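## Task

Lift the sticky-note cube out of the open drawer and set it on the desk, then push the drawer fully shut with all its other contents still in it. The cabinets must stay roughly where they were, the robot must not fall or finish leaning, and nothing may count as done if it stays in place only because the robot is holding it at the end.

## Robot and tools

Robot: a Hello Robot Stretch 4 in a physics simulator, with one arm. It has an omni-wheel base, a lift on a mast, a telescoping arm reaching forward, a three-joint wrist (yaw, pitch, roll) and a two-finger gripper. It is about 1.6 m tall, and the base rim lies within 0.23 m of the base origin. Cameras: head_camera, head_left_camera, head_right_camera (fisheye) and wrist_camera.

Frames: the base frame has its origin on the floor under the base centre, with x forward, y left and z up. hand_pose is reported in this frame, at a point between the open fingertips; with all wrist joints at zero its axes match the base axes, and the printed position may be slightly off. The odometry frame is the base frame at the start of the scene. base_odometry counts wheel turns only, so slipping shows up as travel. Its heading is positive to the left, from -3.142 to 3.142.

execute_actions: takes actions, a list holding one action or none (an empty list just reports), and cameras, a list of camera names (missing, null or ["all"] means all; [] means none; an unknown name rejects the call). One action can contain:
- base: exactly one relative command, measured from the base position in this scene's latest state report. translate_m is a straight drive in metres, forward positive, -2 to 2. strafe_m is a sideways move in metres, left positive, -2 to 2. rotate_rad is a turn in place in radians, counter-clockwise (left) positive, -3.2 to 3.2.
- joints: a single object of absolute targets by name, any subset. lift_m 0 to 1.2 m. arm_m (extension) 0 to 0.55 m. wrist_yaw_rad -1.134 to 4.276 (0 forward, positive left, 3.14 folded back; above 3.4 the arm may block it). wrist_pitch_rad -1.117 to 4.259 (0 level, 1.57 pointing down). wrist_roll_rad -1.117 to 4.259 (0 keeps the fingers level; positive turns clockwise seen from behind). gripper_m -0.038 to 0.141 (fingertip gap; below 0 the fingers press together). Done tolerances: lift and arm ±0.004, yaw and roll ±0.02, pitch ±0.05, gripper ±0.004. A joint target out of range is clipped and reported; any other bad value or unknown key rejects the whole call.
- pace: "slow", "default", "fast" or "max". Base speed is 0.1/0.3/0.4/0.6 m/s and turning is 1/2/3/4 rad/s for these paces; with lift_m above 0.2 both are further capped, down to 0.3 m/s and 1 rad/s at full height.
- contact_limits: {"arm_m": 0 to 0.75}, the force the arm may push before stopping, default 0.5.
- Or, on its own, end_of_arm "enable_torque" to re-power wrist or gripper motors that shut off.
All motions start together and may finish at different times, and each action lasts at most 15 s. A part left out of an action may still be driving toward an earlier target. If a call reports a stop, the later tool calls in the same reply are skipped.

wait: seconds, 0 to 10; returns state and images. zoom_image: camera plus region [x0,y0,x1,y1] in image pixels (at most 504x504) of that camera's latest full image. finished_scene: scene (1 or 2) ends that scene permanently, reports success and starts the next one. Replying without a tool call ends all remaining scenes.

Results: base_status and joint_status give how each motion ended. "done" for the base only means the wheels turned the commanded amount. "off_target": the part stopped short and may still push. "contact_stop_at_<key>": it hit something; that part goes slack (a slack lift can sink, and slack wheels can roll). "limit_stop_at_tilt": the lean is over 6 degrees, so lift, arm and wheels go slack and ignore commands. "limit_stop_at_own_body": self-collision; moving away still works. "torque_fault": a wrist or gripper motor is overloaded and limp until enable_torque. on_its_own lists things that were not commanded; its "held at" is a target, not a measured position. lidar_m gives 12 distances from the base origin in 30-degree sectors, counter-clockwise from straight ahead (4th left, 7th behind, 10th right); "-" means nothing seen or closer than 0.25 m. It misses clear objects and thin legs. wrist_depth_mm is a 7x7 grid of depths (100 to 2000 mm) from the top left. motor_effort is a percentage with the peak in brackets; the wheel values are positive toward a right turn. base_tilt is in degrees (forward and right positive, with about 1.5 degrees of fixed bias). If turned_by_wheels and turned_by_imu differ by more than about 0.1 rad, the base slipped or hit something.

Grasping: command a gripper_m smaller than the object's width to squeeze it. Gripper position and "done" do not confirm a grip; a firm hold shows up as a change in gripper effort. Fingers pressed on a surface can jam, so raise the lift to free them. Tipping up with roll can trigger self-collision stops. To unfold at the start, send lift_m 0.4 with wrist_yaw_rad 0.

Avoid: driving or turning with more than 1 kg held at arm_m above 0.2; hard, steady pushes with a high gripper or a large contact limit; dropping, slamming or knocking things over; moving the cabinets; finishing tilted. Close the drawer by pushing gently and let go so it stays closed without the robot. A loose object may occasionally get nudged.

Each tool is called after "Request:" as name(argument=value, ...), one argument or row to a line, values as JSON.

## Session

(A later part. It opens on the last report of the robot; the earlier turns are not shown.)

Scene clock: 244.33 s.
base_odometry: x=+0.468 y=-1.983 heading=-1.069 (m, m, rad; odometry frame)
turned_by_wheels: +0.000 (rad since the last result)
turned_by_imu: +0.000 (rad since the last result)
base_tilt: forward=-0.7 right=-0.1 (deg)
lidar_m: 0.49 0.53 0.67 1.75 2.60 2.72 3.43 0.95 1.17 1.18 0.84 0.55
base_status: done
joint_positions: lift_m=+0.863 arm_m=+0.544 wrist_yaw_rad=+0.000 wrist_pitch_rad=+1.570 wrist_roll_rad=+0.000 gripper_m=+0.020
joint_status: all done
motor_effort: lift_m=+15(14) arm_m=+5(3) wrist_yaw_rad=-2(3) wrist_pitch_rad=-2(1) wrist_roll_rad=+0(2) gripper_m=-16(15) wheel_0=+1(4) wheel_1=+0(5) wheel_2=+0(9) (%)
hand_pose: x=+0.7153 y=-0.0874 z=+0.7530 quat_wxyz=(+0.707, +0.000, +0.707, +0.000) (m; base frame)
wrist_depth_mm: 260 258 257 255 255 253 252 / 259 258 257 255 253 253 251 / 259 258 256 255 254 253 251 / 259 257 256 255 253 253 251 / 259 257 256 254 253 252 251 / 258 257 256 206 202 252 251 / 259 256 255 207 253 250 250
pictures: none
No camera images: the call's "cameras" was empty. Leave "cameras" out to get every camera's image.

Request:
execute_actions(
  actions=[
    {"joints":{"gripper_m":0.075,"lift_m":0.860},"pace":"slow"},
  ],
  cameras=["wrist_camera"],
)

Request:
execute_actions(
  actions=[
    {"joints":{"lift_m":0.93},"pace":"fast"},
  ],
  cameras=["wrist_camera"],
)

Scene clock: 254.33 s.
base_odometry: x=+0.468 y=-1.983 heading=-1.069 (m, m, rad; odometry frame)
turned_by_wheels: +0.000 (rad since the last result)
turned_by_imu: -0.001 (rad since the last result)
base_tilt: forward=-0.6 right=+0.1 (deg)
lidar_m: 0.50 0.53 0.67 1.78 2.58 2.73 3.42 0.97 1.15 1.19 0.84 0.55
base_status: not commanded
joint_positions: lift_m=+0.860 arm_m=+0.544 wrist_yaw_rad=+0.000 wrist_pitch_rad=+1.570 wrist_roll_rad=+0.000 gripper_m=+0.075
joint_status: all done
motor_effort: lift_m=+14(13) arm_m=+4(5) wrist_yaw_rad=-2(3) wrist_pitch_rad=-1(1) wrist_roll_rad=+0(1) gripper_m=-2(15) wheel_0=+1(1) wheel_1=+0(0) wheel_2=+0(0) (%)
hand_pose: x=+0.7153 y=-0.0874 z=+0.7501 quat_wxyz=(+0.707, +0.000, +0.707, +0.000) (m; base frame)
wrist_depth_mm: 257 256 255 253 252 250 250 / 257 256 254 253 252 250 249 / 257 256 255 253 252 250 249 / 256 255 254 252 251 250 249 / 256 255 254 252 250 249 248 / 256 254 218 214 211 248 248 / 255 254 253 158 250 248 247
pictures: wrist_camera
camera_calibration (this result's frames):
wrist_camera: T_world_to_cam=[[-0.0444862, -0.998967, -0.00927014, -0.0468408], [-0.998682, 0.0447076, -0.0252266, 0.804297], [0.025615, 0.00813568, -0.999639, 0.956524], [0, 0, 0, 1]] pos_world=[0.776651, -0.0905326, 0.976034]
Images, in order (width x height): wrist_camera 616x392.

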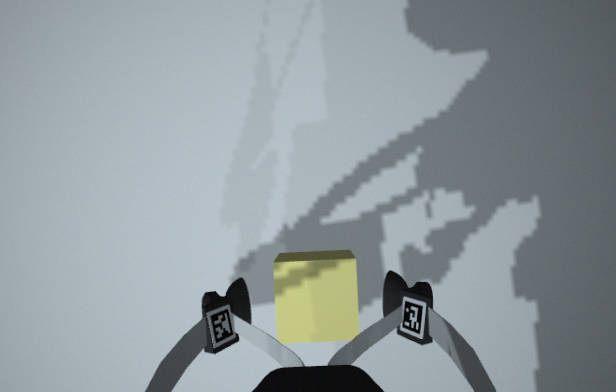

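Scene clock: 255.37 s.
base_odometry: x=+0.468 y=-1.983 heading=-1.069 (m, m, rad; odometry frame)
turned_by_wheels: +0.000 (rad since the last result)
turned_by_imu: +0.000 (rad since the last result)
base_tilt: forward=-0.6 right=+0.1 (deg)
lidar_m: 0.52 0.54 0.66 1.78 2.58 2.74 3.43 0.97 1.14 1.19 0.84 0.56
base_status: not commanded
joint_positions: lift_m=+0.930 arm_m=+0.544 wrist_yaw_rad=+0.000 wrist_pitch_rad=+1.570 wrist_roll_rad=+0.000 gripper_m=+0.075
joint_status: all done
motor_effort: lift_m=+22(22) arm_m=+4(5) wrist_yaw_rad=-2(2) wrist_pitch_rad=-1(1) wrist_roll_rad=+0(2) gripper_m=-3(4) wheel_0=+1(1) wheel_1=+0(0) wheel_2=+0(0) (%)
hand_pose: x=+0.7153 y=-0.0874 z=+0.8194 quat_wxyz=(+0.707, +0.000, +0.707, +0.000) (m; base frame)
wrist_depth_mm: 327 327 324 324 320 320 319 / 327 325 324 324 320 319 317 / 327 325 324 322 320 319 317 / 329 325 324 322 319 319 315 / 327 325 322 319 320 317 317 / 327 324 218 319 211 319 315 / 325 324 322 158 319 315 315
pictures: wrist_camera
camera_calibration (this result's frames):
wrist_camera: T_world_to_cam=[[-0.0444862, -0.998967, -0.00927014, -0.0461978], [-0.998682, 0.0447076, -0.0252266, 0.806049], [0.025615, 0.00813568, -0.999639, 1.02585], [0, 0, 0, 1]] pos_world=[0.776654, -0.0905326, 1.04539]
Images, in order (width x height): wrist_camera 616x392.

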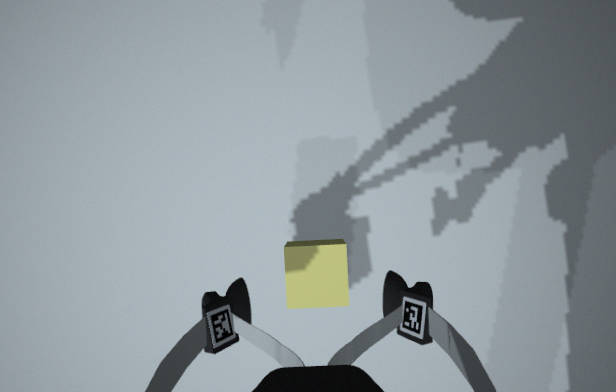

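Request:
execute_actions(
  actions=[
    {"base":{"translate_m":-1.05},"joints":{"arm_m":0.0,"wrist_pitch_rad":0,"gripper_m":0.0},"pace":"max"},
  ],
  cameras=[],
)

Request:
execute_actions(
  actions=[
    {"base":{"strafe_m":0.16},"joints":{"lift_m":0.55},"pace":"fast"},
  ],
  cameras=[],
)

Request:
execute_actions(
  actions=[
    {"base":{"rotate_rad":-1.45},"joints":{"lift_m":0.40},"pace":"fast"},
  ],
  cameras=["head_camera","wrist_camera","head_left_camera"],
)

Scene clock: 275.70 s.
base_odometry: x=-0.036 y=-1.062 heading=-1.069 (m, m, rad; odometry frame)
turned_by_wheels: +0.000 (rad since the last result)
turned_by_imu: +0.000 (rad since the last result)
base_tilt: forward=-0.7 right=+0.0 (deg)
lidar_m: 1.53 1.56 2.20 2.41 2.10 2.49 2.37 2.12 0.45 0.37 0.39 1.66
base_status: done
joint_positions: lift_m=+0.930 arm_m=+0.003 wrist_yaw_rad=+0.000 wrist_pitch_rad=+0.002 wrist_roll_rad=+0.000 gripper_m=+0.000
joint_status: all done
joint sent to its limit — the command would take arm_m past its lower limit, so that joint was sent only as far as its limit.
motor_effort: lift_m=+22(23) arm_m=-4(5) wrist_yaw_rad=-2(3) wrist_pitch_rad=-7(14) wrist_roll_rad=+0(0) gripper_m=-5(6) wheel_0=+1(5) wheel_1=-1(5) wheel_2=+0(10) (%)
hand_pose: x=+0.4621 y=-0.0875 z=+1.1073 quat_wxyz=(+1.000, +0.000, +0.001, +0.000) (m; base frame)
wrist_depth_mm: - - - - - - 1499 / - - - - - - 1499 / - - - - - - 1576 / - - - - - - 1576 / - - - - - - 1576 / - - 1576 204 1576 1863 1576 / - - 891 180 - - 1618
pictures: none
No camera images: the call's "cameras" was empty. Leave "cameras" out to get every camera's image.

Scene clock: 277.73 s.
base_odometry: x=+0.104 y=-0.985 heading=-1.069 (m, m, rad; odometry frame)
turned_by_wheels: +0.000 (rad since the last result)
turned_by_imu: +0.000 (rad since the last result)
base_tilt: forward=-0.6 right=+0.1 (deg)
lidar_m: 1.50 1.53 2.12 2.27 1.94 2.30 2.37 2.37 0.60 0.53 0.57 1.63
base_status: done
joint_positions: lift_m=+0.550 arm_m=+0.003 wrist_yaw_rad=+0.000 wrist_pitch_rad=+0.002 wrist_roll_rad=+0.000 gripper_m=+0.000
joint_status: all done
motor_effort: lift_m=+15(21) arm_m=-5(5) wrist_yaw_rad=-2(2) wrist_pitch_rad=-7(6) wrist_roll_rad=+0(1) gripper_m=-5(6) wheel_0=+0(10) wheel_1=+0(5) wheel_2=+1(1) (%)
hand_pose: x=+0.4621 y=-0.0875 z=+0.7279 quat_wxyz=(+1.000, +0.000, +0.001, +0.000) (m; base frame)
wrist_depth_mm: - - - - - - 1708 / - - - - - - 1708 / - - - - - - 1808 / - - - - - - 1756 / - - - - - - 1756 / - - - 204 - - 1808 / 1863 1863 831 180 1499 1618 1576
pictures: none
No camera images: the call's "cameras" was empty. Leave "cameras" out to get every camera's image.

Scene clock: 279.43 s.
base_odometry: x=+0.104 y=-0.985 heading=-2.520 (m, m, rad; odometry frame)
turned_by_wheels: -1.450 (rad since the last result)
turned_by_imu: -1.473 (rad since the last result)
base_tilt: forward=-0.6 right=+0.0 (deg)
lidar_m: 0.53 1.54 1.59 1.55 2.11 2.36 2.25 1.93 2.48 2.35 2.10 0.54
base_status: done
joint_positions: lift_m=+0.400 arm_m=+0.003 wrist_yaw_rad=+0.000 wrist_pitch_rad=+0.002 wrist_roll_rad=+0.000 gripper_m=+0.000
joint_status: all done
motor_effort: lift_m=+15(17) arm_m=-5(5) wrist_yaw_rad=-2(3) wrist_pitch_rad=-6(6) wrist_roll_rad=+0(1) gripper_m=-3(5) wheel_0=-1(6) wheel_1=+0(6) wheel_2=-1(8) (%)
hand_pose: x=+0.4621 y=-0.0874 z=+0.5779 quat_wxyz=(+1.000, +0.000, +0.001, +0.000) (m; base frame)
wrist_depth_mm: 1281 1281 1255 1255 1255 1229 1205 / 1281 1281 1281 1255 1255 1229 1205 / 1308 1255 1281 1229 1255 1229 1229 / 1281 1255 1255 654 647 1229 1229 / 1308 330 329 327 325 325 324 / 1281 329 327 203 325 325 324 / 1281 1255 253 180 640 1205 1205
pictures: head_camera, head_left_camera, wrist_camera
camera_calibration (this result's frames):
wrist_camera: T_world_to_cam=[[0.00910338, -0.998964, -0.0445931, -0.0640639], [0.0223081, 0.0447868, -0.998747, 0.637848], [0.99971, 0.00809719, 0.0226927, -0.250074], [0, 0, 0, 1]] pos_world=[0.236355, -0.0905398, 0.639867]
Images, in order (width x height): head_camera 420x560, head_left_camera 420x672, wrist_camera 616x392.

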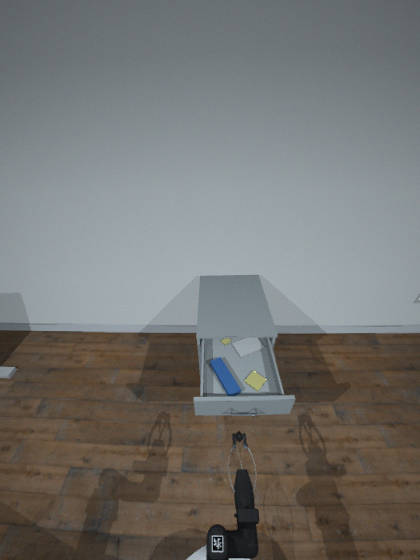

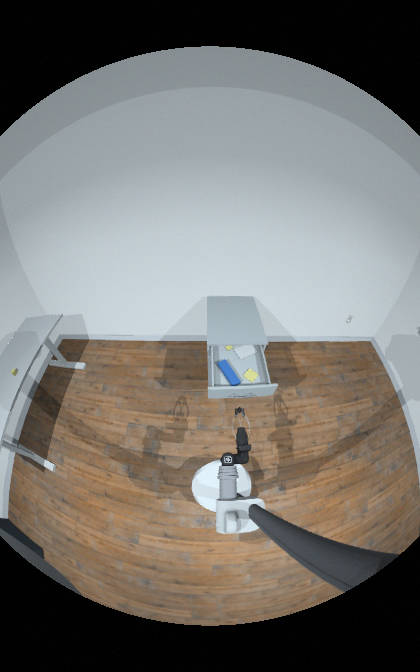

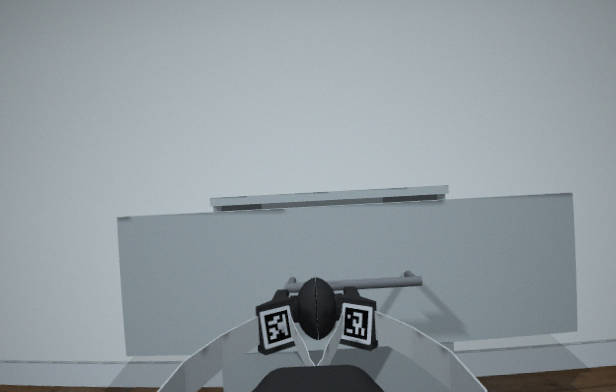

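Request:
execute_actions(
  actions=[
    {"joints":{"lift_m":0.433,"arm_m":0.025},"pace":"default"},
  ],
  cameras=[],
)

Request:
execute_actions(
  actions=[
    {"joints":{"arm_m":0.37},"pace":"slow","contact_limits":{"arm_m":0.3}},
  ],
  cameras=["head_camera","wrist_camera"],
)

Scene clock: 289.37 s.
base_odometry: x=+0.104 y=-0.985 heading=-2.520 (m, m, rad; odometry frame)
turned_by_wheels: +0.000 (rad since the last result)
turned_by_imu: +0.000 (rad since the last result)
base_tilt: forward=-0.6 right=+0.0 (deg)
lidar_m: 0.55 1.55 1.60 1.55 2.10 2.35 2.26 1.91 2.47 2.36 2.06 0.54
base_status: not commanded
joint_positions: lift_m=+0.433 arm_m=+0.024 wrist_yaw_rad=+0.000 wrist_pitch_rad=+0.002 wrist_roll_rad=+0.000 gripper_m=+0.000
joint_status: all done
motor_effort: lift_m=+22(26) arm_m=+5(5) wrist_yaw_rad=-2(2) wrist_pitch_rad=-5(7) wrist_roll_rad=+0(1) gripper_m=-6(6) wheel_0=-1(1) wheel_1=+0(0) wheel_2=-1(1) (%)
hand_pose: x=+0.4835 y=-0.0874 z=+0.6103 quat_wxyz=(+1.000, +0.000, +0.001, +0.000) (m; base frame)
wrist_depth_mm: 1281 1255 1255 1229 1229 1205 1205 / 1281 1255 1255 1229 1229 1205 1229 / 1255 1255 1255 1229 1229 1205 1182 / 1281 1255 1229 1229 1229 1205 1182 / 1281 1229 307 306 304 304 303 / 1281 307 307 203 304 304 304 / 1255 307 242 180 303 303 303
pictures: none
No camera images: the call's "cameras" was empty. Leave "cameras" out to get every camera's image.

Scene clock: 294.10 s.
base_odometry: x=+0.104 y=-0.985 heading=-2.519 (m, m, rad; odometry frame)
turned_by_wheels: +0.000 (rad since the last result)
turned_by_imu: +0.000 (rad since the last result)
base_tilt: forward=-0.7 right=+0.0 (deg)
lidar_m: 0.82 1.53 1.61 1.56 2.12 2.37 2.22 1.92 2.44 2.35 2.05 0.86
base_status: not commanded
joint_positions: lift_m=+0.433 arm_m=+0.369 wrist_yaw_rad=+0.001 wrist_pitch_rad=+0.001 wrist_roll_rad=+0.000 gripper_m=+0.000
joint_status: all done
motor_effort: lift_m=+23(23) arm_m=+6(4) wrist_yaw_rad=-5(4) wrist_pitch_rad=-4(5) wrist_roll_rad=+0(0) gripper_m=-4(6) wheel_0=+0(1) wheel_1=+1(1) wheel_2=+0(2) (%)
contact_limits: arm_m 0.3
hand_pose: x=+0.8285 y=-0.0872 z=+0.6105 quat_wxyz=(+1.000, +0.000, +0.001, +0.000) (m; base frame)
wrist_depth_mm: 931 904 904 891 878 878 866 / 917 917 904 891 878 878 866 / 917 904 904 891 878 866 866 / 917 917 904 891 866 878 866 / 931 287 285 285 244 233 232 / 237 236 236 203 233 233 233 / 236 236 180 184 202 233 232
pictures: head_camera, wrist_camera
camera_calibration (this result's frames):
wrist_camera: T_world_to_cam=[[0.0100395, -0.998955, -0.0445867, -0.0664634], [0.0229677, 0.0448075, -0.998732, 0.661655], [0.999686, 0.00900275, 0.0233935, -0.617373], [0, 0, 0, 1]] pos_world=[0.60265, -0.090483, 0.672295]
Images, in order (width x height): head_camera 420x560, wrist_camera 616x392.

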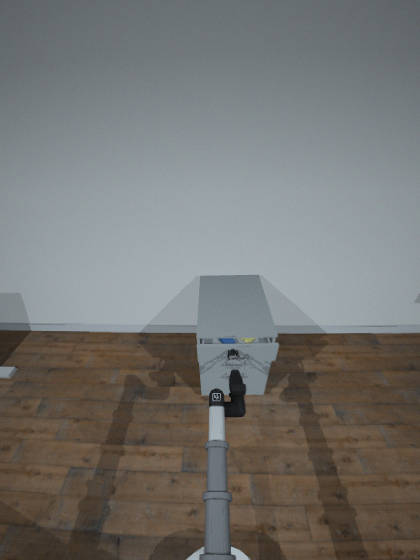

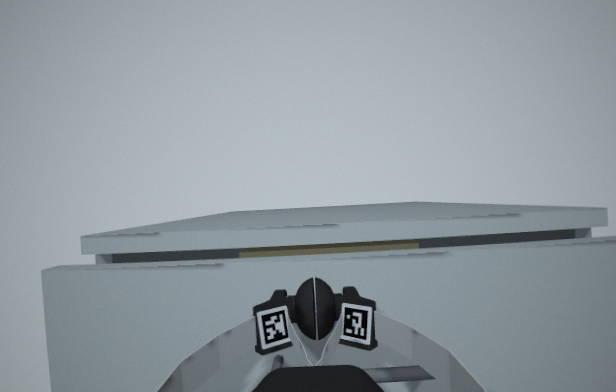

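Request:
execute_actions(
  actions=[
    {"joints":{"arm_m":0.425},"pace":"slow","contact_limits":{"arm_m":0.2}},
  ],
  cameras=["head_camera","wrist_camera"],
)

Scene clock: 301.10 s.
base_odometry: x=+0.104 y=-0.985 heading=-2.519 (m, m, rad; odometry frame)
turned_by_wheels: +0.000 (rad since the last result)
turned_by_imu: -0.001 (rad since the last result)
base_tilt: forward=-0.6 right=+0.0 (deg)
lidar_m: 0.85 1.52 1.59 1.54 2.09 2.36 2.25 1.90 2.47 2.35 2.06 0.90
base_status: not commanded
joint_positions: lift_m=+0.433 arm_m=+0.423 wrist_yaw_rad=-0.002 wrist_pitch_rad=+0.001 wrist_roll_rad=+0.000 gripper_m=+0.000
joint_status: all done
motor_effort: lift_m=+23(23) arm_m=+10(8) wrist_yaw_rad=+5(5) wrist_pitch_rad=-4(5) wrist_roll_rad=-1(0) gripper_m=-5(5) wheel_0=+3(2) wheel_1=+2(2) wheel_2=-3(3) (%)
contact_limits: arm_m 0.2
hand_pose: x=+0.8824 y=-0.0881 z=+0.6105 quat_wxyz=(+1.000, +0.000, +0.001, -0.001) (m; base frame)
wrist_depth_mm: 866 854 854 842 831 820 809 / 866 866 842 842 831 820 820 / 866 854 842 842 831 831 820 / 866 854 842 842 820 820 809 / 241 233 232 231 230 229 230 / 233 233 231 206 230 229 230 / 233 233 180 186 200 229 229
pictures: head_camera, wrist_camera
camera_calibration (this result's frames):
wrist_camera: T_world_to_cam=[[0.00681157, -0.998982, -0.0445866, -0.0650901], [0.0231123, 0.044733, -0.998732, 0.660323], [0.99971, 0.00577243, 0.0233934, -0.671616], [0, 0, 0, 1]] pos_world=[0.656602, -0.0906852, 0.672295]
Images, in order (width x height): head_camera 420x560, wrist_camera 616x392.

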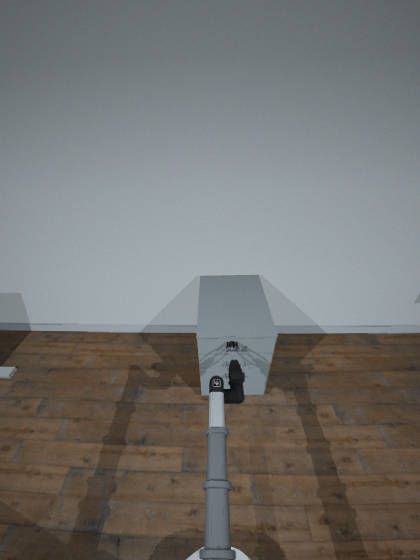

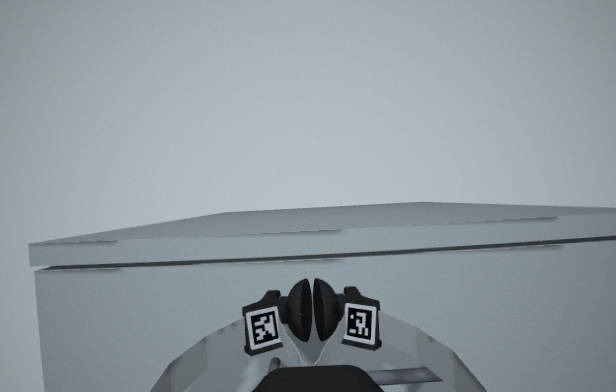

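Flush. Retract and verify.

Request:
execute_actions(
  actions=[
    {"joints":{"arm_m":0.33},"pace":"fast"},
  ],
  cameras=["head_camera","wrist_camera","head_left_camera"],
)

Request:
zoom_image(
  camera="head_camera",
  region=[180, 300, 300, 400],
)

Scene clock: 308.70 s.
base_odometry: x=+0.104 y=-0.985 heading=-2.519 (m, m, rad; odometry frame)
turned_by_wheels: +0.000 (rad since the last result)
turned_by_imu: -0.001 (rad since the last result)
base_tilt: forward=-0.6 right=+0.0 (deg)
lidar_m: 0.85 1.53 1.59 1.55 2.12 2.35 2.25 1.92 2.47 2.33 2.06 0.90
base_status: not commanded
joint_positions: lift_m=+0.433 arm_m=+0.331 wrist_yaw_rad=+0.000 wrist_pitch_rad=+0.002 wrist_roll_rad=+0.000 gripper_m=+0.000
joint_status: all done
motor_effort: lift_m=+23(22) arm_m=-4(3) wrist_yaw_rad=-2(4) wrist_pitch_rad=-6(5) wrist_roll_rad=+0(1) gripper_m=-5(6) wheel_0=+0(2) wheel_1=+1(2) wheel_2=+0(3) (%)
hand_pose: x=+0.7902 y=-0.0874 z=+0.6103 quat_wxyz=(+1.000, +0.000, +0.001, +0.000) (m; base frame)
wrist_depth_mm: 960 960 946 917 917 904 904 / 960 946 946 931 917 904 904 / 960 946 931 931 917 917 891 / 960 960 931 931 917 904 904 / 946 324 324 322 322 320 320 / 960 325 324 204 322 320 319 / 960 325 251 180 320 319 320
pictures: head_camera, head_left_camera, wrist_camera
camera_calibration (this result's frames):
wrist_camera: T_world_to_cam=[[0.00904931, -0.998964, -0.0445926, -0.0655795], [0.0223788, 0.0447855, -0.998746, 0.662837], [0.999709, 0.00804003, 0.0227609, -0.57882], [0, 0, 0, 1]] pos_world=[0.564411, -0.0905434, 0.672255]
Images, in order (width x height): head_camera 420x560, head_left_camera 420x672, wrist_camera 616x392.

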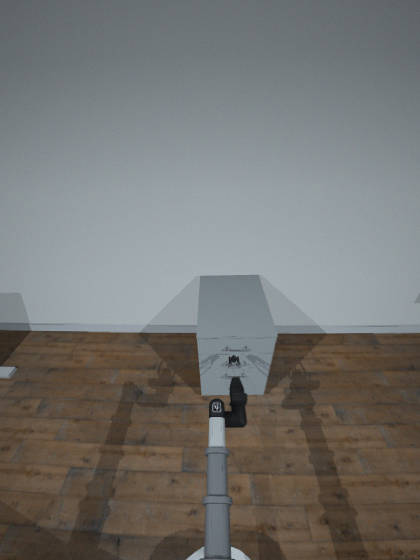

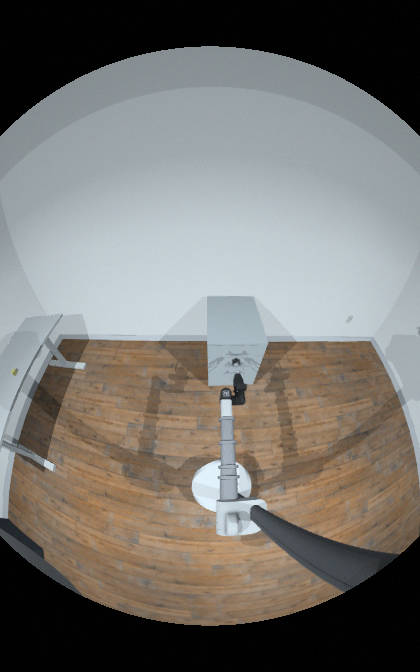

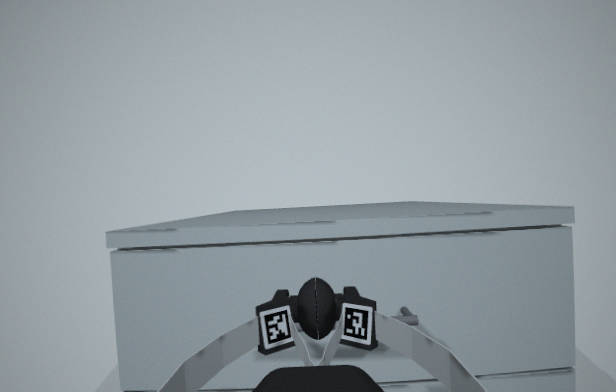

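Region (180, 300, 300, 400) of head_camera's 420x560 image, scaled by 4.200, with more detail than that image has.

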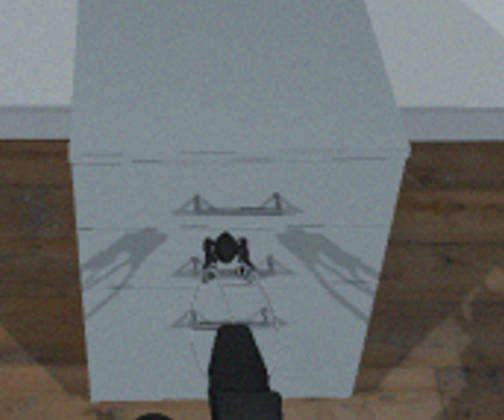

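Request:
finished_scene(
  scene=1,
)

The scene is finished: the task was done.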